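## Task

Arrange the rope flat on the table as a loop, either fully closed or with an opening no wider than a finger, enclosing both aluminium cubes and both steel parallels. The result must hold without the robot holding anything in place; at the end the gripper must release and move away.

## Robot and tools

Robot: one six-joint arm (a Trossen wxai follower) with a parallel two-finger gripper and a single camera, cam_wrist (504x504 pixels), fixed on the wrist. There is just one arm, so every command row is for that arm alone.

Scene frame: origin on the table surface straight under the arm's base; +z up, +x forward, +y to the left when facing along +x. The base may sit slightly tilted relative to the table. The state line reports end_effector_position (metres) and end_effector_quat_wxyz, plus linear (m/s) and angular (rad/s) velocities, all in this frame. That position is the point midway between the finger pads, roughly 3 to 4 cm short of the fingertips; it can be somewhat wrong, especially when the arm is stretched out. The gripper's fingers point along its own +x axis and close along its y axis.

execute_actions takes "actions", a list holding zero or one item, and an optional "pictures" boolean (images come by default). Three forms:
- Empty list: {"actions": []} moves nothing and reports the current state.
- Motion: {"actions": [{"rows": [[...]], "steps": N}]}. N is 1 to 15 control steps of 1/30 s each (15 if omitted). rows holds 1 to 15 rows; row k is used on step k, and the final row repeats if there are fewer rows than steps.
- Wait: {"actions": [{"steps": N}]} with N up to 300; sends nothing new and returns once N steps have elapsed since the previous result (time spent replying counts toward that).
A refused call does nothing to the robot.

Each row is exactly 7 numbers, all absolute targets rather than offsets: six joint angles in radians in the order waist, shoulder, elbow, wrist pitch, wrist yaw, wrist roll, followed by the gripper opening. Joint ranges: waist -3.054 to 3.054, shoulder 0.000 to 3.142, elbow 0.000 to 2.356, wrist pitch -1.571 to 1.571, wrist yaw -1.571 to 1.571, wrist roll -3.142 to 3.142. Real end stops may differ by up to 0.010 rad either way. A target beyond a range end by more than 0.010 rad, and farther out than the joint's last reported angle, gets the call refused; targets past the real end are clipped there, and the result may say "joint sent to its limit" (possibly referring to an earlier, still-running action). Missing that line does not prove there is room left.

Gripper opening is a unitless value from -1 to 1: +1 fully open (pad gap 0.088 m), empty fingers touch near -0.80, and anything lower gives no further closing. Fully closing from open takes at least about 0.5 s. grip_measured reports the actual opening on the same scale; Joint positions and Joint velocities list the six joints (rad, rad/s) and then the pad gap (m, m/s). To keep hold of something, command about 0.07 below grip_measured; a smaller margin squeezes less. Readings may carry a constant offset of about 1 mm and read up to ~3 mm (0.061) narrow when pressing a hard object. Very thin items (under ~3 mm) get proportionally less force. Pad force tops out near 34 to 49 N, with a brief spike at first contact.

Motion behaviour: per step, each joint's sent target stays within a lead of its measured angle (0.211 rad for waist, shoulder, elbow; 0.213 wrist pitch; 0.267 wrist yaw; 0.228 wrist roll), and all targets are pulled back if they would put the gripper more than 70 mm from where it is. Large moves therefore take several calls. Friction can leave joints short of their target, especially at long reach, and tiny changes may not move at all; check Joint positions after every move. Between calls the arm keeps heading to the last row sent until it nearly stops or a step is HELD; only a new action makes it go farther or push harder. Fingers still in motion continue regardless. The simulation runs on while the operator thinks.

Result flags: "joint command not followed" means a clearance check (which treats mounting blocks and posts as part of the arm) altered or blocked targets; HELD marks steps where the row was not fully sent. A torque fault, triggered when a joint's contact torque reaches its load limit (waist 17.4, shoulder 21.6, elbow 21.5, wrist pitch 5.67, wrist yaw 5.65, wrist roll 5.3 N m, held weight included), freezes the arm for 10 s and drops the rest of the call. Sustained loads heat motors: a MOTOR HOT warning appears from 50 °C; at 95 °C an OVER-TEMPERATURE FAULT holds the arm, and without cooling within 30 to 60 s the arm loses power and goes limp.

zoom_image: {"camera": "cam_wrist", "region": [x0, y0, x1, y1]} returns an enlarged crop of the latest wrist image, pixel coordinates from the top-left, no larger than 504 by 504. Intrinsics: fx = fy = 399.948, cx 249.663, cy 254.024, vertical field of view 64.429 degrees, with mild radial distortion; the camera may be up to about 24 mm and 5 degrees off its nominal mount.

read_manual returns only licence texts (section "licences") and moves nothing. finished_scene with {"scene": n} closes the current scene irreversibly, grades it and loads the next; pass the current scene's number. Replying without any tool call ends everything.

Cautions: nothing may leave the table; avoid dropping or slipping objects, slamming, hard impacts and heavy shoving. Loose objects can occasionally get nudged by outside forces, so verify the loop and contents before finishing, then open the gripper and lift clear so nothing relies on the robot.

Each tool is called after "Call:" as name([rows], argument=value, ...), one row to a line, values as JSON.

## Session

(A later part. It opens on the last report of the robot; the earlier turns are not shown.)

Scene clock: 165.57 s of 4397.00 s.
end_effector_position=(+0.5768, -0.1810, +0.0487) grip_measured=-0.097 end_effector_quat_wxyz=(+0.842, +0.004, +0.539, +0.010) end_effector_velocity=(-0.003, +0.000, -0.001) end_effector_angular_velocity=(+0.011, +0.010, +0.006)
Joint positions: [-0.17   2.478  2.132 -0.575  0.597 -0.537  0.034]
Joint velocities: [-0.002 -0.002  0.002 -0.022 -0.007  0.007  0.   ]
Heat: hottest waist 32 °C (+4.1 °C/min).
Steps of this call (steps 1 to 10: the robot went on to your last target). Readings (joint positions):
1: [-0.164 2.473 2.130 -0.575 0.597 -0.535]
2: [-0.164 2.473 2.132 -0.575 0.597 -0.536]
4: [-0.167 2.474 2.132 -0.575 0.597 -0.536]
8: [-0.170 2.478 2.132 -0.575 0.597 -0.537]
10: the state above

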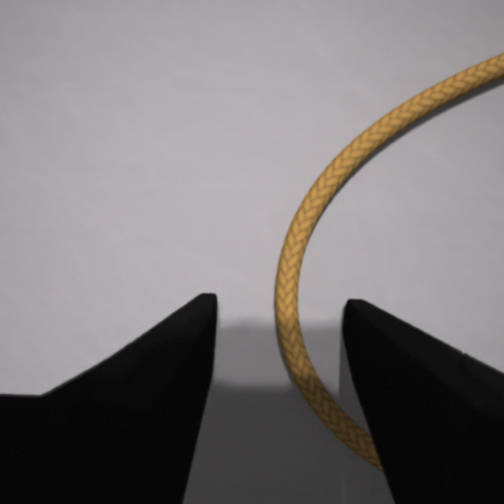

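Call:
execute_actions([
  {"rows":[[-0.172,2.485,2.134,-0.575,0.595,-0.54,-0.85]],"steps":13},
], pictures=false)

Call:
execute_actions([
  {"rows":[[-0.155,2.46,2.115,-0.585,0.602,-0.57,-0.85],[-0.135,2.435,2.095,-0.595,0.61,-0.61,-0.85],[-0.115,2.41,2.075,-0.605,0.62,-0.65,-0.85],[-0.095,2.385,2.05,-0.615,0.63,-0.7,-0.85],[-0.075,2.36,2.025,-0.625,0.64,-0.75,-0.85],[-0.055,2.34,2.0,-0.632,0.65,-0.8,-0.85],[-0.035,2.32,1.975,-0.638,0.66,-0.85,-0.85],[-0.015,2.3,1.95,-0.643,0.668,-0.9,-0.85],[0.005,2.285,1.92,-0.647,0.677,-0.95,-0.85],[0.025,2.27,1.89,-0.65,0.686,-1.0,-0.85],[0.045,2.258,1.86,-0.65,0.695,-1.055,-0.85],[0.065,2.246,1.83,-0.65,0.704,-1.11,-0.85],[0.085,2.235,1.8,-0.65,0.713,-1.165,-0.85],[0.105,2.225,1.77,-0.65,0.722,-1.22,-0.85],[0.125,2.215,1.74,-0.65,0.73,-1.275,-0.85]],"steps":15},
], pictures=false)

Call:
execute_actions([
  {"rows":[[0.145,2.206,1.71,-0.65,0.74,-1.33,-0.85],[0.165,2.197,1.68,-0.65,0.748,-1.39,-0.85],[0.185,2.188,1.65,-0.65,0.757,-1.45,-0.85],[0.205,2.18,1.62,-0.65,0.765,-1.51,-0.85],[0.225,2.172,1.59,-0.65,0.774,-1.57,-0.85],[0.245,2.164,1.565,-0.65,0.782,-1.63,-0.85],[0.265,2.156,1.54,-0.65,0.79,-1.69,-0.85],[0.285,2.148,1.51,-0.65,0.8,-1.75,-0.85],[0.305,2.14,1.485,-0.65,0.808,-1.81,-0.85],[0.32,2.135,1.465,-0.65,0.815,-1.87,-0.85],[0.334,2.13,1.446,-0.65,0.82,-1.93,-0.85],[0.334,2.13,1.446,-0.65,0.82,-1.99,-0.85],[0.334,2.13,1.446,-0.65,0.82,-2.05,-0.85],[0.334,2.13,1.446,-0.65,0.82,-2.11,-0.85],[0.334,2.13,1.446,-0.65,0.82,-2.3,-0.85]],"steps":15},
], pictures=false)

Call:
execute_actions([
  {"steps":15},
])

Scene clock: 188.07 s of 4397.00 s.
end_effector_position=(+0.5769, -0.1806, +0.0490) grip_measured=-0.762 end_effector_quat_wxyz=(+0.842, +0.004, +0.539, +0.010) end_effector_velocity=(-0.004, +0.002, -0.002) end_effector_angular_velocity=(+0.006, +0.013, +0.023)
Joint positions: [-0.169  2.478  2.132 -0.575  0.597 -0.537  0.002]
Joint velocities: [-0.002 -0.002 -0.002 -0.022 -0.007 -0.007 -0.   ]
Heat: hottest waist 36 °C (+8.1 °C/min).
Steps of this call (steps 1 to 15: the robot went on to your last target; steps 16 to 90: nothing new was sent; then 19.07 s passed at rest; steps 91 to 103: all 13 steps of this action). Readings (joint positions):
91: [-0.170 2.478 2.132 -0.575 0.597 -0.537]
92: [-0.170 2.478 2.132 -0.575 0.597 -0.537]
94: [-0.170 2.478 2.132 -0.575 0.597 -0.537]
98: [-0.169 2.478 2.132 -0.575 0.597 -0.537]
103: the state above

Scene clock: 188.57 s of 4397.00 s.
end_effector_position=(+0.5292, -0.1065, +0.1596) grip_measured=-0.762 end_effector_quat_wxyz=(+0.779, -0.347, +0.467, +0.233) end_effector_velocity=(-0.176, +0.271, +0.089) end_effector_angular_velocity=(-0.994, +0.038, +2.164)
Joint positions: [ 0.088  2.234  1.827 -0.644  0.708 -1.148  0.002]
Joint velocities: [ 0.574 -0.325 -0.901 -0.051  0.227 -1.59  -0.   ]
Heat: hottest waist 36 °C (+8.0 °C/min).
Steps of this call (steps 1 to 15: all 15 steps of this action). Readings (joint positions):
1: [-0.169 2.478 2.132 -0.575 0.597 -0.543]
2: [-0.166 2.473 2.127 -0.577 0.599 -0.561]
4: [-0.151 2.448 2.098 -0.596 0.613 -0.619]
8: [-0.076 2.364 2.012 -0.626 0.647 -0.791]
15: the state above

Scene clock: 189.07 s of 4397.00 s.
end_effector_position=(+0.4421, +0.0009, +0.1811) grip_measured=-0.762 end_effector_quat_wxyz=(-0.421, +0.729, -0.252, -0.477) end_effector_velocity=(-0.033, +0.022, +0.003) end_effector_angular_velocity=(-0.930, -0.062, +1.998)
Joint positions: [ 0.342  2.144  1.464 -0.651  0.811 -2.038  0.002]
Joint velocities: [ 0.071 -0.037 -0.11  -0.022  0.022 -2.088  0.   ]
Heat: hottest waist 36 °C (+8.1 °C/min).
Steps of this call (steps 1 to 15: all 15 steps of this action). Readings (joint positions):
1: [0.107 2.224 1.797 -0.645 0.717 -1.203]
2: [0.126 2.217 1.766 -0.646 0.726 -1.258]
4: [0.162 2.205 1.703 -0.647 0.743 -1.375]
8: [0.239 2.181 1.583 -0.649 0.776 -1.612]
15: the state above

Scene clock: 189.57 s of 4397.00 s.
end_effector_position=(+0.4411, -0.0024, +0.1802) grip_measured=-0.762 end_effector_quat_wxyz=(-0.323, +0.777, -0.192, -0.505) end_effector_velocity=(-0.003, -0.001, -0.001) end_effector_angular_velocity=(+0.001, +0.007, +0.013)
Joint positions: [ 0.338  2.137  1.458 -0.651  0.818 -2.296  0.002]
Joint velocities: [-0.002 -0.007 -0.007 -0.007 -0.007 -0.007  0.   ]
Heat: hottest waist 36 °C (+8.0 °C/min).
Steps of this call (steps 1 to 15: the robot went on to your last target). Readings (joint positions):
1: [0.343 2.142 1.462 -0.651 0.813 -2.107]
2: [0.343 2.141 1.460 -0.651 0.815 -2.167]
4: [0.340 2.139 1.459 -0.651 0.817 -2.239]
8: [0.338 2.137 1.459 -0.651 0.818 -2.285]
15: the state above

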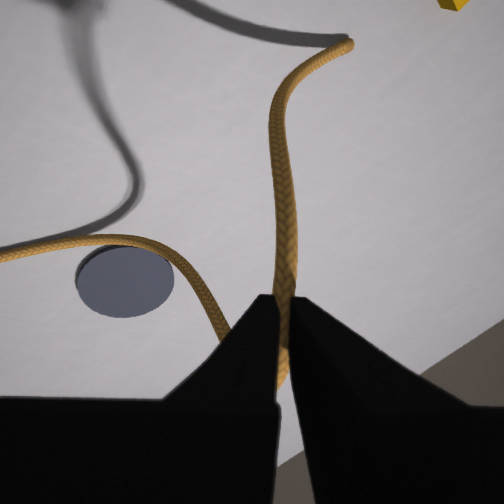

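Call:
execute_actions([
  {"rows":[[0.334,2.13,1.445,-0.69,0.81,-2.35,-0.85],[0.332,2.13,1.442,-0.73,0.8,-2.4,-0.85],[0.33,2.13,1.439,-0.77,0.79,-2.45,-0.85],[0.328,2.13,1.435,-0.81,0.78,-2.5,-0.85],[0.326,2.13,1.43,-0.85,0.772,-2.55,-0.85],[0.324,2.13,1.426,-0.89,0.764,-2.6,-0.85],[0.322,2.13,1.422,-0.93,0.756,-2.65,-0.85],[0.32,2.13,1.418,-0.97,0.748,-2.7,-0.85],[0.317,2.13,1.414,-1.01,0.74,-2.75,-0.85],[0.315,2.13,1.41,-1.05,0.732,-2.8,-0.85],[0.312,2.13,1.405,-1.085,0.726,-2.85,-0.85],[0.31,2.13,1.4,-1.12,0.72,-2.9,-0.85]],"steps":15},
])

Call:
execute_actions([
  {"rows":[[0.299,2.133,1.38,-1.09,0.722,-2.915,-0.85],[0.288,2.136,1.36,-1.06,0.725,-2.93,-0.85],[0.277,2.139,1.342,-1.028,0.727,-2.945,-0.85],[0.265,2.142,1.322,-0.996,0.73,-2.96,-0.85],[0.254,2.145,1.302,-0.964,0.732,-2.975,-0.85],[0.243,2.148,1.283,-0.932,0.735,-2.99,-0.85],[0.231,2.151,1.263,-0.9,0.737,-3.005,-0.85],[0.22,2.154,1.243,-0.868,0.74,-3.02,-0.85],[0.209,2.157,1.224,-0.836,0.742,-3.035,-0.85],[0.197,2.16,1.204,-0.804,0.744,-3.05,-0.85],[0.186,2.162,1.184,-0.772,0.747,-3.065,-0.85],[0.175,2.165,1.164,-0.74,0.749,-3.08,-0.85],[0.163,2.168,1.145,-0.707,0.752,-3.09,-0.85],[0.152,2.17,1.125,-0.675,0.754,-3.1,-0.85]],"steps":15},
], pictures=false)

Call:
execute_actions([
  {"steps":15},
], pictures=false)

Call:
execute_actions([
  {"rows":[[0.152,2.17,1.125,-0.675,0.754,-3.1,-0.3]],"steps":9},
], pictures=false)

Call:
execute_actions([
  {"rows":[[0.175,2.15,1.15,-0.73,0.75,-3.07,-0.3],[0.2,2.13,1.175,-0.79,0.75,-3.03,-0.3],[0.225,2.1,1.2,-0.85,0.75,-2.98,-0.3],[0.25,2.06,1.22,-0.91,0.75,-2.92,0],[0.275,2.02,1.24,-0.97,0.75,-2.86,0.3],[0.3,1.97,1.255,-1.03,0.75,-2.8,0.6],[0.32,1.92,1.27,-1.09,0.75,-2.74,1],[0.34,1.87,1.28,-1.15,0.75,-2.68,1],[0.355,1.82,1.29,-1.21,0.75,-2.62,1],[0.37,1.77,1.3,-1.27,0.75,-2.56,1],[0.38,1.72,1.3,-1.33,0.75,-2.5,1],[0.39,1.67,1.3,-1.39,0.75,-2.44,1],[0.4,1.62,1.3,-1.45,0.75,-2.38,1],[0.4,1.6,1.3,-1.5,0.75,-1.2,1]],"steps":15},
], pictures=false)

Call:
execute_actions([
  {"steps":30},
])

Scene clock: 207.50 s of 4397.00 s.
end_effector_position=(+0.3538, -0.0113, +0.1443) grip_measured=-0.762 end_effector_quat_wxyz=(+0.040, +0.725, +0.055, -0.685) end_effector_velocity=(-0.056, -0.013, -0.018) end_effector_angular_velocity=(-0.044, +0.232, +0.586)
Joint positions: [ 0.315  2.134  1.411 -1.095  0.727 -2.863  0.002]
Joint velocities: [-0.032 -0.007 -0.046 -0.242 -0.081 -0.418 -0.   ]
Heat: hottest waist 35 °C (+6.1 °C/min).
Steps of this call (steps 1 to 15: the robot went on to your last target; steps 16 to 220: nothing new was sent; then 10.10 s passed at rest; steps 221 to 235: all 15 steps of this action). Readings (joint positions):
221: [0.338 2.137 1.458 -0.655 0.818 -2.308]
222: [0.338 2.137 1.458 -0.674 0.815 -2.333]
224: [0.338 2.135 1.456 -0.734 0.801 -2.405]
228: [0.332 2.134 1.440 -0.881 0.768 -2.587]
235: the state above

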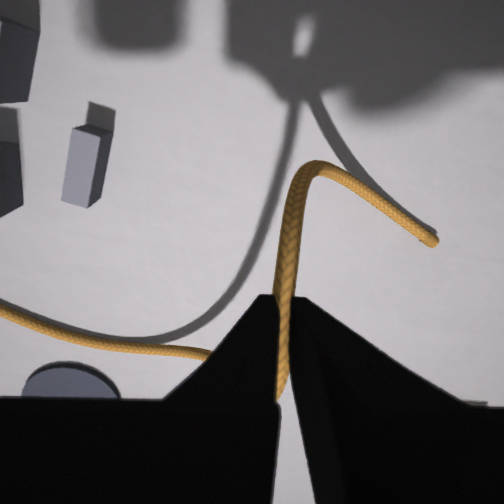

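Scene clock: 208.00 s of 4397.00 s.
end_effector_position=(+0.3379, -0.0085, +0.0623) grip_measured=-0.762 end_effector_quat_wxyz=(+0.055, +0.717, +0.071, -0.691) end_effector_velocity=(-0.078, -0.007, -0.155) end_effector_angular_velocity=(-0.045, +0.195, +0.061)
Joint positions: [ 0.172  2.157  1.164 -0.725  0.748 -3.078  0.002]
Joint velocities: [-0.286  0.09  -0.427  0.505  0.037 -0.256 -0.   ]
Heat: hottest waist 35 °C (+6.0 °C/min).
Steps of this call (steps 1 to 15: all 15 steps of this action). Readings (joint positions):
1: [0.314 2.134 1.406 -1.097 0.726 -2.878]
2: [0.311 2.134 1.398 -1.088 0.726 -2.893]
4: [0.299 2.134 1.373 -1.048 0.726 -2.923]
8: [0.253 2.138 1.298 -0.939 0.732 -2.983]
15: the state above

Scene clock: 208.50 s of 4397.00 s.
end_effector_position=(+0.3346, -0.0081, +0.0520) grip_measured=-0.762 end_effector_quat_wxyz=(+0.055, +0.716, +0.070, -0.693) end_effector_velocity=(-0.006, -0.001, -0.000) end_effector_angular_velocity=(-0.013, +0.015, +0.042)
Joint positions: [ 0.154  2.164  1.134 -0.677  0.752 -3.097  0.002]
Joint velocities: [ 0.002 -0.002 -0.007 -0.022  0.007 -0.022  0.   ]
Heat: hottest waist 35 °C (+6.1 °C/min).
Steps of this call (steps 1 to 15: the robot went on to your last target). Readings (joint positions):
1: [0.164 2.160 1.152 -0.710 0.749 -3.084]
2: [0.158 2.162 1.144 -0.701 0.750 -3.088]
4: [0.154 2.164 1.135 -0.688 0.750 -3.093]
8: [0.154 2.164 1.134 -0.678 0.752 -3.096]
15: the state above

Scene clock: 208.80 s of 4397.00 s.
end_effector_position=(+0.3346, -0.0081, +0.0520) grip_measured=-0.320 end_effector_quat_wxyz=(+0.055, +0.716, +0.070, -0.693) end_effector_velocity=(-0.004, -0.003, -0.001) end_effector_angular_velocity=(-0.011, +0.015, +0.021)
Joint positions: [ 0.154  2.164  1.134 -0.676  0.752 -3.097  0.023]
Joint velocities: [-0.002 -0.002 -0.002 -0.022  0.007 -0.007  0.01 ]
Heat: hottest waist 35 °C (+6.0 °C/min).
Steps of this call (steps 1 to 9: all 9 steps of this action). Readings (joint positions):
1: [0.154 2.164 1.134 -0.677 0.752 -3.097]
2: [0.154 2.164 1.134 -0.677 0.752 -3.097]
4: [0.154 2.164 1.134 -0.676 0.752 -3.097]
8: [0.154 2.164 1.134 -0.676 0.752 -3.097]
9: the state above

Scene clock: 209.30 s of 4397.00 s.
end_effector_position=(+0.2752, -0.1089, +0.2305) grip_measured=+0.942 end_effector_quat_wxyz=(-0.130, +0.748, -0.095, -0.643) end_effector_velocity=(-0.235, -0.272, +0.166) end_effector_angular_velocity=(+0.309, -0.036, -1.921)
Joint positions: [ 0.396  1.648  1.3   -1.419  0.75  -2.385  0.085]
Joint velocities: [ 0.11  -1.096  0.051 -1.136  0.007  2.015  0.05 ]
Heat: hottest waist 35 °C (+6.1 °C/min).
Steps of this call (steps 1 to 15: all 15 steps of this action). Readings (joint positions):
1: [0.156 2.164 1.135 -0.685 0.752 -3.094]
2: [0.161 2.161 1.142 -0.715 0.752 -3.078]
4: [0.189 2.139 1.163 -0.803 0.751 -3.013]
8: [0.288 2.002 1.230 -1.009 0.750 -2.815]
15: the state above

Scene clock: 210.30 s of 4397.00 s.
end_effector_position=(+0.2604, -0.1241, +0.2370) grip_measured=+1.000 end_effector_quat_wxyz=(+0.514, -0.553, +0.438, +0.488) end_effector_velocity=(-0.001, -0.001, +0.000) end_effector_angular_velocity=(+0.007, +0.007, -0.006)
Joint positions: [ 0.398  1.599  1.305 -1.498  0.751 -1.204  0.088]
Joint velocities: [-0.002 -0.002  0.002 -0.007 -0.007  0.007  0.   ]
Heat: hottest waist 35 °C (+6.1 °C/min).
Steps of this call (steps 1 to 30: the robot went on to your last target). Readings (joint positions):
1: [0.398 1.619 1.302 -1.448 0.750 -2.317]
2: [0.398 1.602 1.304 -1.464 0.751 -2.248]
4: [0.398 1.594 1.305 -1.482 0.751 -2.111]
8: [0.398 1.599 1.305 -1.495 0.751 -1.837]
30: the state above

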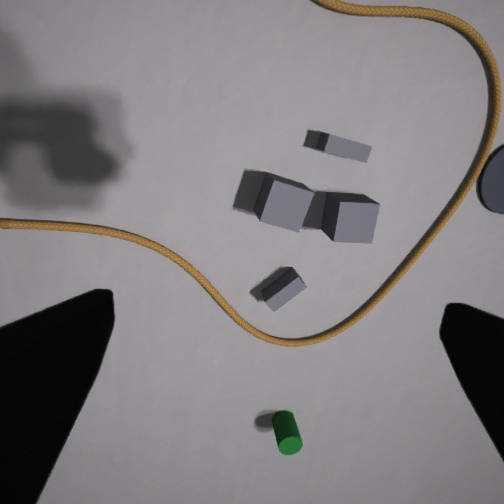

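Call:
execute_actions([
  {"rows":[[0.405,1.65,1.31,-1.47,0.745,-1.14,0.6],[0.41,1.7,1.317,-1.44,0.74,-1.08,0.3],[0.414,1.75,1.324,-1.41,0.733,-1.02,0.3],[0.418,1.8,1.33,-1.38,0.727,-0.96,0.3],[0.422,1.85,1.337,-1.35,0.72,-0.9,0.3],[0.426,1.9,1.344,-1.32,0.715,-0.84,0.3],[0.43,1.95,1.35,-1.285,0.71,-0.78,0.3],[0.435,2.0,1.357,-1.255,0.704,-0.72,0.3],[0.439,2.05,1.364,-1.225,0.698,-0.66,0.3],[0.443,2.1,1.37,-1.195,0.692,-0.6,0.3],[0.447,2.15,1.377,-1.16,0.687,-0.55,0.3],[0.451,2.2,1.383,-1.13,0.681,-0.5,0.3],[0.455,2.25,1.39,-1.1,0.675,-0.45,0.3],[0.459,2.298,1.396,-1.071,0.67,-0.4,0.3]],"steps":15},
], pictures=false)

Call:
execute_actions([
  {"steps":14},
])

Scene clock: 222.50 s of 4397.00 s.
end_effector_position=(+0.3276, +0.0437, +0.1514) grip_measured=+0.305 end_effector_quat_wxyz=(+0.624, -0.364, +0.590, +0.362) end_effector_velocity=(+0.016, +0.322, -0.227) end_effector_angular_velocity=(+0.022, +0.256, -0.679)
Joint positions: [ 0.453  2.218  1.382 -1.112  0.681 -0.481  0.054]
Joint velocities: [ 0.105  1.15   0.129  0.681 -0.168  0.974 -0.002]
Heat: hottest waist 33 °C (+2.0 °C/min).
Steps of this call (steps 1 to 15: the robot went on to your last target; steps 16 to 110: nothing new was sent; then 8.03 s passed at rest; steps 111 to 125: all 15 steps of this action). Readings (joint positions):
111: [0.399 1.606 1.305 -1.497 0.751 -1.189]
112: [0.400 1.620 1.307 -1.487 0.751 -1.160]
114: [0.405 1.681 1.320 -1.439 0.744 -1.072]
118: [0.423 1.878 1.341 -1.323 0.720 -0.854]
125: the state above

Scene clock: 222.97 s of 4397.00 s.
end_effector_position=(+0.3269, +0.0644, +0.1357) grip_measured=+0.303 end_effector_quat_wxyz=(+0.627, -0.345, +0.606, +0.348) end_effector_velocity=(+0.001, +0.002, +0.002) end_effector_angular_velocity=(+0.012, -0.005, -0.013)
Joint positions: [ 0.46   2.295  1.391 -1.072  0.67  -0.404  0.054]
Joint velocities: [ 0.002 -0.002  0.002  0.007 -0.007  0.007 -0.   ]
Heat: hottest waist 33 °C (+2.0 °C/min).
Steps of this call (steps 1 to 14: the robot went on to your last target). Readings (joint positions):
1: [0.456 2.250 1.384 -1.095 0.676 -0.455]
2: [0.458 2.273 1.384 -1.092 0.672 -0.439]
4: [0.460 2.294 1.384 -1.082 0.670 -0.420]
8: [0.460 2.295 1.390 -1.073 0.670 -0.407]
14: the state above

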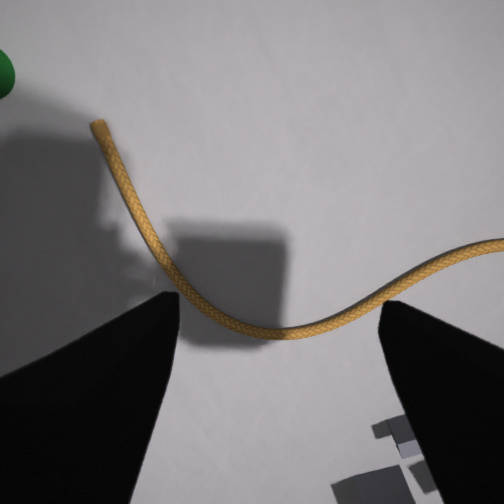

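Call:
execute_actions([
  {"rows":[[0.47,2.31,1.36,-1.035,0.666,-0.45,0.1],[0.482,2.325,1.33,-0.995,0.66,-0.5,0.1],[0.494,2.34,1.295,-0.955,0.655,-0.55,0.1],[0.506,2.357,1.26,-0.91,0.65,-0.6,0.1],[0.518,2.373,1.23,-0.87,0.645,-0.65,0.1],[0.528,2.39,1.195,-0.825,0.64,-0.7,0.1],[0.535,2.407,1.165,-0.785,0.637,-0.75,0.1],[0.527,2.415,1.153,-0.76,0.64,-0.76,0.1],[0.517,2.423,1.142,-0.737,0.645,-0.77,0.1],[0.507,2.431,1.131,-0.713,0.649,-0.78,0.1],[0.497,2.439,1.12,-0.69,0.653,-0.79,0.1],[0.487,2.447,1.11,-0.666,0.658,-0.8,0.1],[0.477,2.454,1.1,-0.643,0.662,-0.81,0.1],[0.467,2.461,1.09,-0.622,0.666,-0.82,0.1],[0.458,2.467,1.082,-0.605,0.669,-0.83,0.1]],"steps":15},
], pictures=false)

Call:
execute_actions([
  {"steps":14},
])

Call:
execute_actions([
  {"rows":[[0.458,2.467,1.082,-0.605,0.669,-0.83,-0.85]],"steps":15},
])

Scene clock: 237.70 s of 4397.00 s.
end_effector_position=(+0.2753, +0.1199, +0.0541) grip_measured=+0.103 end_effector_quat_wxyz=(+0.543, -0.468, +0.518, +0.467) end_effector_velocity=(+0.016, -0.023, -0.129) end_effector_angular_velocity=(+0.019, -0.008, -0.051)
Joint positions: [ 0.486  2.443  1.113 -0.655  0.659 -0.8    0.044]
Joint velocities: [-0.33   0.125 -0.227  0.608  0.125 -0.344 -0.   ]
Heat: hottest waist 33 °C (-1.0 °C/min).
Steps of this call (steps 1 to 30: the robot went on to your last target; steps 31 to 90: nothing new was sent; then 11.23 s passed at rest; steps 91 to 105: all 15 steps of this action). Readings (joint positions):
91: [0.460 2.295 1.388 -1.065 0.670 -0.411]
92: [0.462 2.296 1.379 -1.044 0.670 -0.434]
94: [0.475 2.305 1.343 -0.984 0.667 -0.505]
98: [0.522 2.369 1.225 -0.838 0.644 -0.678]
105: the state above

Scene clock: 238.17 s of 4397.00 s.
end_effector_position=(+0.2741, +0.1184, +0.0426) grip_measured=+0.103 end_effector_quat_wxyz=(+0.542, -0.467, +0.519, +0.468) end_effector_velocity=(+0.003, -0.001, -0.000) end_effector_angular_velocity=(-0.001, -0.007, +0.009)
Joint positions: [ 0.461  2.457  1.091 -0.607  0.666 -0.826  0.044]
Joint velocities: [-0.007 -0.002  0.002  0.007  0.007 -0.022 -0.   ]
Heat: hottest waist 33 °C (-1.0 °C/min).
Steps of this call (steps 1 to 14: the robot went on to your last target). Readings (joint positions):
1: [0.475 2.447 1.107 -0.638 0.662 -0.809]
2: [0.468 2.450 1.102 -0.628 0.664 -0.814]
4: [0.461 2.455 1.095 -0.617 0.665 -0.821]
8: [0.461 2.457 1.091 -0.609 0.666 -0.825]
14: the state above

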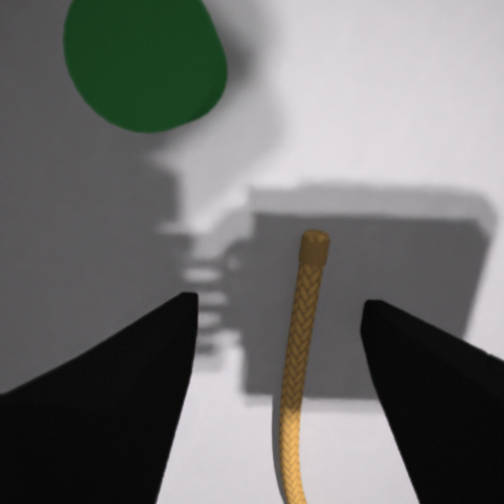

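Scene clock: 238.67 s of 4397.00 s.
end_effector_position=(+0.2743, +0.1185, +0.0428) grip_measured=-0.765 end_effector_quat_wxyz=(+0.542, -0.467, +0.518, +0.468) end_effector_velocity=(-0.001, -0.003, -0.000) end_effector_angular_velocity=(-0.010, +0.002, +0.010)
Joint positions: [ 0.461  2.457  1.091 -0.606  0.667 -0.827  0.002]
Joint velocities: [-0.002 -0.002 -0.002 -0.007  0.007 -0.007  0.   ]
Heat: hottest waist 33 °C (-2.0 °C/min).
Steps of this call (steps 1 to 15: all 15 steps of this action). Readings (joint positions):
1: [0.461 2.457 1.091 -0.607 0.667 -0.827]
2: [0.461 2.457 1.091 -0.606 0.667 -0.827]
4: [0.461 2.457 1.091 -0.606 0.667 -0.827]
8: [0.461 2.457 1.091 -0.606 0.667 -0.827]
15: the state above

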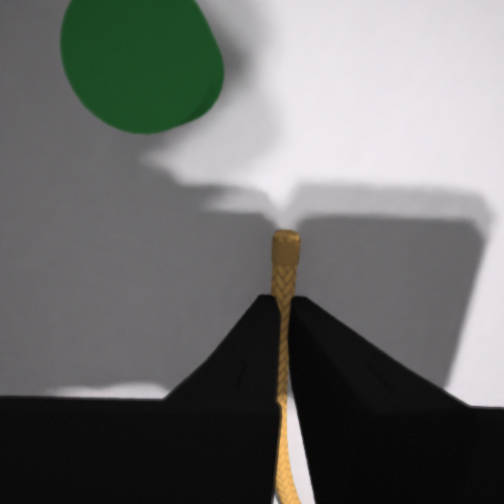

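Call:
execute_actions([
  {"rows":[[0.475,2.44,1.11,-0.65,0.663,-0.78,-0.9],[0.488,2.42,1.13,-0.695,0.658,-0.72,-0.9],[0.5,2.4,1.15,-0.74,0.654,-0.66,-0.9],[0.508,2.375,1.17,-0.785,0.65,-0.6,-0.9],[0.512,2.35,1.187,-0.83,0.65,-0.54,-0.9],[0.514,2.32,1.204,-0.875,0.65,-0.475,-0.9],[0.514,2.29,1.22,-0.92,0.65,-0.41,-0.9],[0.512,2.26,1.237,-0.965,0.65,-0.345,-0.9],[0.51,2.23,1.253,-1.01,0.65,-0.28,-0.9],[0.508,2.2,1.27,-1.05,0.65,-0.215,-0.9],[0.506,2.17,1.285,-1.095,0.65,-0.15,-0.9],[0.504,2.14,1.3,-1.14,0.65,-0.085,-0.9],[0.502,2.11,1.315,-1.18,0.65,-0.02,-0.9],[0.5,2.08,1.33,-1.22,0.65,1.8,-0.9]],"steps":15},
], pictures=false)

Call:
execute_actions([
  {"steps":26},
], pictures=false)

Call:
execute_actions([
  {"rows":[[0.497,2.057,1.29,-1.205,0.651,1.85,-0.9],[0.494,2.034,1.253,-1.19,0.653,1.9,-0.9],[0.492,2.011,1.215,-1.174,0.654,1.96,-0.9],[0.489,1.988,1.177,-1.16,0.655,2.01,-0.9],[0.486,1.965,1.138,-1.144,0.657,2.07,-0.9],[0.483,1.942,1.1,-1.13,0.658,2.12,-0.9],[0.48,1.919,1.062,-1.114,0.659,2.17,-0.9],[0.478,1.896,1.023,-1.1,0.661,2.23,-0.9],[0.475,1.873,0.985,-1.083,0.662,2.28,-0.9],[0.472,1.85,0.947,-1.068,0.663,2.33,-0.9],[0.469,1.827,0.908,-1.053,0.665,2.39,-0.9],[0.466,1.804,0.87,-1.038,0.666,2.44,-0.9],[0.464,1.781,0.832,-1.022,0.667,2.49,-0.9],[0.461,1.758,0.793,-1.007,0.669,2.55,-0.9],[0.458,1.735,0.755,-0.992,0.67,2.6,-0.9]],"steps":15},
])

Call:
execute_actions([
  {"rows":[[0.44,1.72,0.74,-0.985,0.68,2.6,-0.9],[0.41,1.695,0.725,-0.975,0.69,2.57,-0.9],[0.375,1.67,0.712,-0.965,0.7,2.53,-0.9],[0.34,1.645,0.7,-0.955,0.71,2.485,-0.9],[0.305,1.62,0.69,-0.945,0.72,2.44,-0.9],[0.27,1.595,0.682,-0.935,0.73,2.39,-0.9],[0.235,1.57,0.676,-0.925,0.737,2.34,-0.9],[0.2,1.545,0.67,-0.915,0.744,2.29,-0.9],[0.165,1.52,0.667,-0.905,0.75,2.24,-0.9],[0.13,1.497,0.665,-0.895,0.755,2.19,-0.9],[0.095,1.475,0.665,-0.885,0.76,2.14,-0.9],[0.06,1.453,0.667,-0.875,0.763,2.09,-0.9],[0.025,1.433,0.67,-0.865,0.765,2.04,-0.9],[-0.01,1.414,0.674,-0.855,0.765,1.99,-0.9],[-0.045,1.396,0.68,-0.845,0.763,1.94,-0.9]],"steps":15},
], pictures=false)

Call:
execute_actions([
  {"rows":[[-0.08,1.38,0.687,-0.835,0.76,1.89,-0.9],[-0.115,1.365,0.695,-0.825,0.756,1.84,-0.9],[-0.15,1.35,0.703,-0.815,0.751,1.79,-0.9],[-0.185,1.337,0.712,-0.803,0.745,1.74,-0.9],[-0.22,1.325,0.72,-0.79,0.738,1.69,-0.9],[-0.255,1.315,0.728,-0.772,0.73,1.645,-0.9],[-0.29,1.308,0.735,-0.75,0.721,1.6,-0.9],[-0.325,1.304,0.74,-0.725,0.712,1.55,-0.9],[-0.36,1.303,0.743,-0.695,0.702,1.5,-0.9],[-0.39,1.303,0.745,-0.668,0.693,1.46,-0.9],[-0.415,1.303,0.745,-0.645,0.685,1.425,-0.9],[-0.434,1.303,0.745,-0.629,0.679,1.4,-0.9]],"steps":15},
], pictures=false)

Call:
execute_actions([
  {"steps":10},
])

Scene clock: 278.37 s of 4397.00 s.
end_effector_position=(+0.3005, +0.0385, +0.1689) grip_measured=-0.765 end_effector_quat_wxyz=(+0.684, -0.233, +0.647, +0.245) end_effector_velocity=(+0.028, -0.220, +0.219) end_effector_angular_velocity=(+0.232, -0.079, -2.239)
Joint positions: [ 0.509  2.126  1.304 -1.157  0.652 -0.033  0.002]
Joint velocities: [-0.051 -0.755  0.32  -0.784  0.007  2.029 -0.   ]
Heat: hottest waist 31 °C (-2.0 °C/min).
Steps of this call (steps 1 to 15: the robot went on to your last target; steps 16 to 90: nothing new was sent; then 36.20 s passed at rest; steps 91 to 105: all 15 steps of this action). Readings (joint positions):
91: [0.462 2.456 1.093 -0.613 0.667 -0.819]
92: [0.465 2.453 1.099 -0.636 0.667 -0.793]
94: [0.480 2.436 1.117 -0.705 0.659 -0.710]
98: [0.511 2.343 1.183 -0.864 0.652 -0.487]
105: the state above

Scene clock: 279.23 s of 4397.00 s.
end_effector_position=(+0.3013, +0.0226, +0.1836) grip_measured=-0.765 end_effector_quat_wxyz=(+0.616, +0.381, +0.601, -0.339) end_effector_velocity=(-0.000, +0.002, +0.001) end_effector_angular_velocity=(+0.059, +0.039, -1.033)
Joint positions: [ 0.505  2.077  1.33  -1.219  0.651  1.716  0.002]
Joint velocities: [ 0.002 -0.002 -0.002  0.007 -0.007  1.033  0.   ]
Heat: hottest waist 31 °C (-2.0 °C/min).
Steps of this call (steps 1 to 26: the robot went on to your last target). Readings (joint positions):
1: [0.507 2.104 1.313 -1.178 0.652 0.036]
2: [0.506 2.089 1.321 -1.190 0.652 0.106]
4: [0.505 2.076 1.330 -1.204 0.652 0.243]
8: [0.505 2.077 1.330 -1.216 0.651 0.517]
26: the state above

Scene clock: 279.73 s of 4397.00 s.
end_effector_position=(+0.2195, -0.0102, +0.1337) grip_measured=-0.765 end_effector_quat_wxyz=(+0.423, +0.581, +0.425, -0.551) end_effector_velocity=(-0.226, -0.071, -0.134) end_effector_angular_velocity=(+0.014, +0.117, -1.624)
Joint positions: [ 0.469  1.792  0.854 -1.027  0.665  2.476  0.002]
Joint velocities: [-0.085 -0.696 -1.155  0.418  0.022  1.59  -0.   ]
Heat: hottest waist 31 °C (-2.0 °C/min).
Steps of this call (steps 1 to 15: all 15 steps of this action). Readings (joint positions):
1: [0.505 2.075 1.326 -1.216 0.651 1.754]
2: [0.504 2.068 1.314 -1.206 0.651 1.797]
4: [0.502 2.038 1.263 -1.186 0.651 1.894]
8: [0.489 1.952 1.119 -1.133 0.656 2.104]
15: the state above

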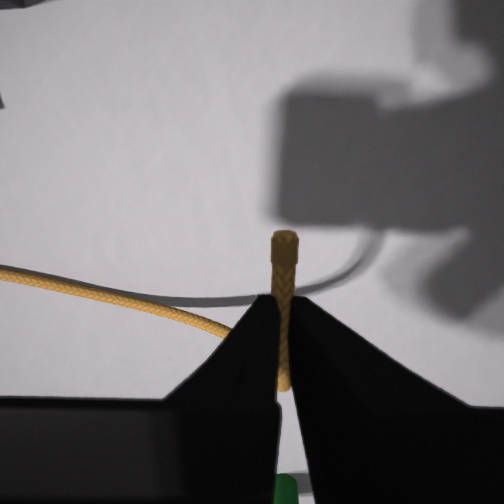

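Scene clock: 280.23 s of 4397.00 s.
end_effector_position=(+0.2004, -0.1084, +0.0851) grip_measured=-0.765 end_effector_quat_wxyz=(+0.386, +0.595, +0.398, -0.582) end_effector_velocity=(-0.022, -0.223, -0.072) end_effector_angular_velocity=(+0.022, +0.074, +0.127)
Joint positions: [ 0.039  1.446  0.68  -0.868  0.758  2.056  0.002]
Joint velocities: [-1.043 -0.613 -0.002  0.271  0.037 -1.487 -0.   ]
Heat: hottest waist 31 °C (-2.0 °C/min).
Steps of this call (steps 1 to 15: all 15 steps of this action). Readings (joint positions):
1: [0.465 1.770 0.819 -1.016 0.667 2.517]
2: [0.455 1.750 0.789 -1.006 0.670 2.536]
4: [0.412 1.708 0.746 -0.982 0.685 2.527]
8: [0.282 1.608 0.700 -0.940 0.723 2.391]
15: the state above

Scene clock: 280.73 s of 4397.00 s.
end_effector_position=(+0.1988, -0.2061, +0.0481) grip_measured=-0.765 end_effector_quat_wxyz=(+0.391, +0.594, +0.399, -0.578) end_effector_velocity=(-0.012, -0.026, -0.029) end_effector_angular_velocity=(+0.034, +0.010, +0.093)
Joint positions: [-0.419  1.308  0.741 -0.645  0.689  1.429  0.002]
Joint velocities: [-0.203 -0.002 -0.007  0.125 -0.095 -0.315 -0.   ]
Heat: hottest waist 31 °C (-2.0 °C/min).
Steps of this call (steps 1 to 15: all 15 steps of this action). Readings (joint positions):
1: [0.004 1.426 0.680 -0.858 0.758 2.006]
2: [-0.031 1.408 0.681 -0.849 0.758 1.956]
4: [-0.102 1.377 0.688 -0.830 0.755 1.856]
8: [-0.241 1.328 0.718 -0.770 0.732 1.663]
15: the state above

Scene clock: 281.07 s of 4397.00 s.
end_effector_position=(+0.1997, -0.2080, +0.0467) grip_measured=-0.765 end_effector_quat_wxyz=(+0.395, +0.594, +0.400, -0.575) end_effector_velocity=(-0.003, +0.001, -0.001) end_effector_angular_velocity=(+0.009, +0.006, +0.007)
Joint positions: [-0.429  1.308  0.741 -0.631  0.682  1.404  0.002]
Joint velocities: [-0.007 -0.002 -0.002 -0.007 -0.007 -0.007  0.   ]
Heat: hottest waist 31 °C (-2.0 °C/min).
Steps of this call (steps 1 to 10: the robot went on to your last target). Readings (joint positions):
1: [-0.424 1.308 0.741 -0.641 0.686 1.420]
2: [-0.426 1.308 0.741 -0.638 0.684 1.415]
4: [-0.428 1.308 0.741 -0.633 0.683 1.409]
8: [-0.429 1.308 0.741 -0.631 0.682 1.405]
10: the state above

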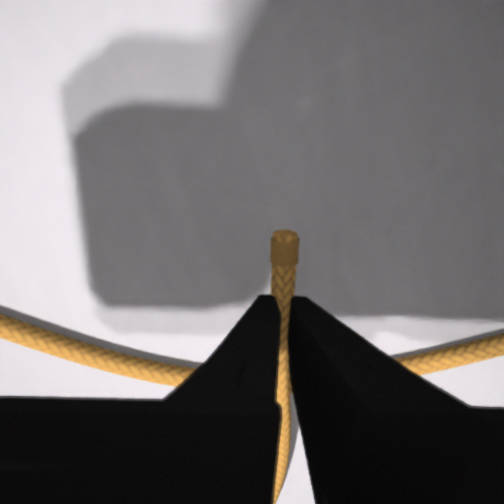

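Call:
execute_actions([
  {"rows":[[-0.434,1.303,0.745,-0.629,0.679,1.4,-0.4]],"steps":10},
], pictures=false)

Call:
execute_actions([
  {"rows":[[-0.4,1.29,0.76,-0.68,0.69,1.4,-0.4],[-0.36,1.275,0.78,-0.74,0.7,1.38,-0.4],[-0.31,1.26,0.8,-0.8,0.71,1.34,-0.4],[-0.26,1.245,0.825,-0.86,0.72,1.28,-0.2],[-0.2,1.23,0.85,-0.92,0.73,1.22,0.2],[-0.14,1.21,0.875,-0.97,0.74,1.16,0.6],[-0.08,1.19,0.9,-1.02,0.75,1.1,1],[-0.02,1.17,0.925,-1.07,0.75,1.03,1],[0.04,1.15,0.95,-1.11,0.75,0.96,1],[0.1,1.13,0.975,-1.15,0.75,0.9,1],[0.16,1.11,1.0,-1.18,0.75,0.83,1],[0.22,1.09,1.025,-1.21,0.75,0.76,1],[0.28,1.07,1.05,-1.24,0.75,0.7,1],[0.6,1.0,1.1,-1.35,0.75,-0.2,1]],"steps":15},
], pictures=false)

Call:
execute_actions([
  {"steps":270},
])

Scene clock: 293.73 s of 4397.00 s.
end_effector_position=(+0.1997, -0.2080, +0.0467) grip_measured=-0.413 end_effector_quat_wxyz=(+0.395, +0.594, +0.401, -0.575) end_effector_velocity=(+0.000, +0.004, +0.000) end_effector_angular_velocity=(+0.022, -0.008, +0.014)
Joint positions: [-0.429  1.308  0.741 -0.631  0.682  1.404  0.019]
Joint velocities: [ 0.002 -0.002 -0.002 -0.007 -0.022 -0.007  0.006]
Heat: hottest waist 29 °C (-4.0 °C/min).
Steps of this call (steps 1 to 30: the robot went on to your last target; steps 31 to 370: nothing new was sent; steps 371 to 380: all 10 steps of this action). Readings (joint positions):
371: [-0.429 1.308 0.741 -0.631 0.682 1.404]
372: [-0.429 1.308 0.741 -0.631 0.682 1.404]
374: [-0.429 1.308 0.741 -0.631 0.682 1.404]
378: [-0.429 1.308 0.741 -0.631 0.682 1.404]
380: the state above

Scene clock: 294.23 s of 4397.00 s.
end_effector_position=(+0.2106, -0.1828, +0.2292) grip_measured=+0.896 end_effector_quat_wxyz=(+0.777, +0.312, +0.524, -0.157) end_effector_velocity=(-0.122, +0.046, +0.450) end_effector_angular_velocity=(-0.713, -1.805, +2.963)
Joint positions: [ 0.273  1.07   1.041 -1.258  0.745  0.71   0.083]
Joint velocities: [ 1.956 -0.842  0.672 -1.136  0.007 -2.015  0.096]
Heat: hottest waist 29 °C (-4.0 °C/min).
Steps of this call (steps 1 to 15: all 15 steps of this action). Readings (joint positions):
1: [-0.427 1.307 0.743 -0.639 0.682 1.404]
2: [-0.416 1.303 0.749 -0.667 0.686 1.399]
4: [-0.358 1.285 0.771 -0.755 0.700 1.356]
8: [-0.153 1.223 0.859 -0.953 0.733 1.164]
15: the state above

Scene clock: 303.23 s of 4397.00 s.
end_effector_position=(+0.1981, -0.1582, +0.2875) grip_measured=+1.000 end_effector_quat_wxyz=(+0.883, -0.120, +0.421, +0.168) end_effector_velocity=(-0.002, +0.001, -0.002) end_effector_angular_velocity=(-0.003, +0.006, +0.013)
Joint positions: [ 0.597  1.002  1.1   -1.348  0.749 -0.197  0.088]
Joint velocities: [-0.002 -0.002 -0.002 -0.007 -0.007 -0.007  0.   ]
Heat: hottest waist 28 °C (-4.0 °C/min).
Steps of this call (steps 1 to 45: the robot went on to your last target; steps 46 to 110: nothing new was sent; then 5.33 s passed at rest). Readings (joint positions):
1: [0.338 1.044 1.061 -1.289 0.747 0.643]
2: [0.403 1.022 1.078 -1.307 0.750 0.574]
4: [0.516 1.002 1.098 -1.326 0.750 0.436]
8: [0.586 1.002 1.100 -1.344 0.749 0.159]
110: the state above
The arm was judged still, so your last target was given up. Only a new action makes it travel on or press farther. Fingers that are still opening or closing keep moving.

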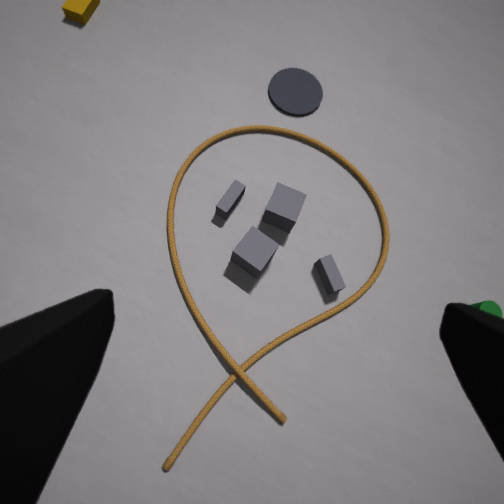

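Call:
finished_scene(scene=2)

The scene is finished: the task was done.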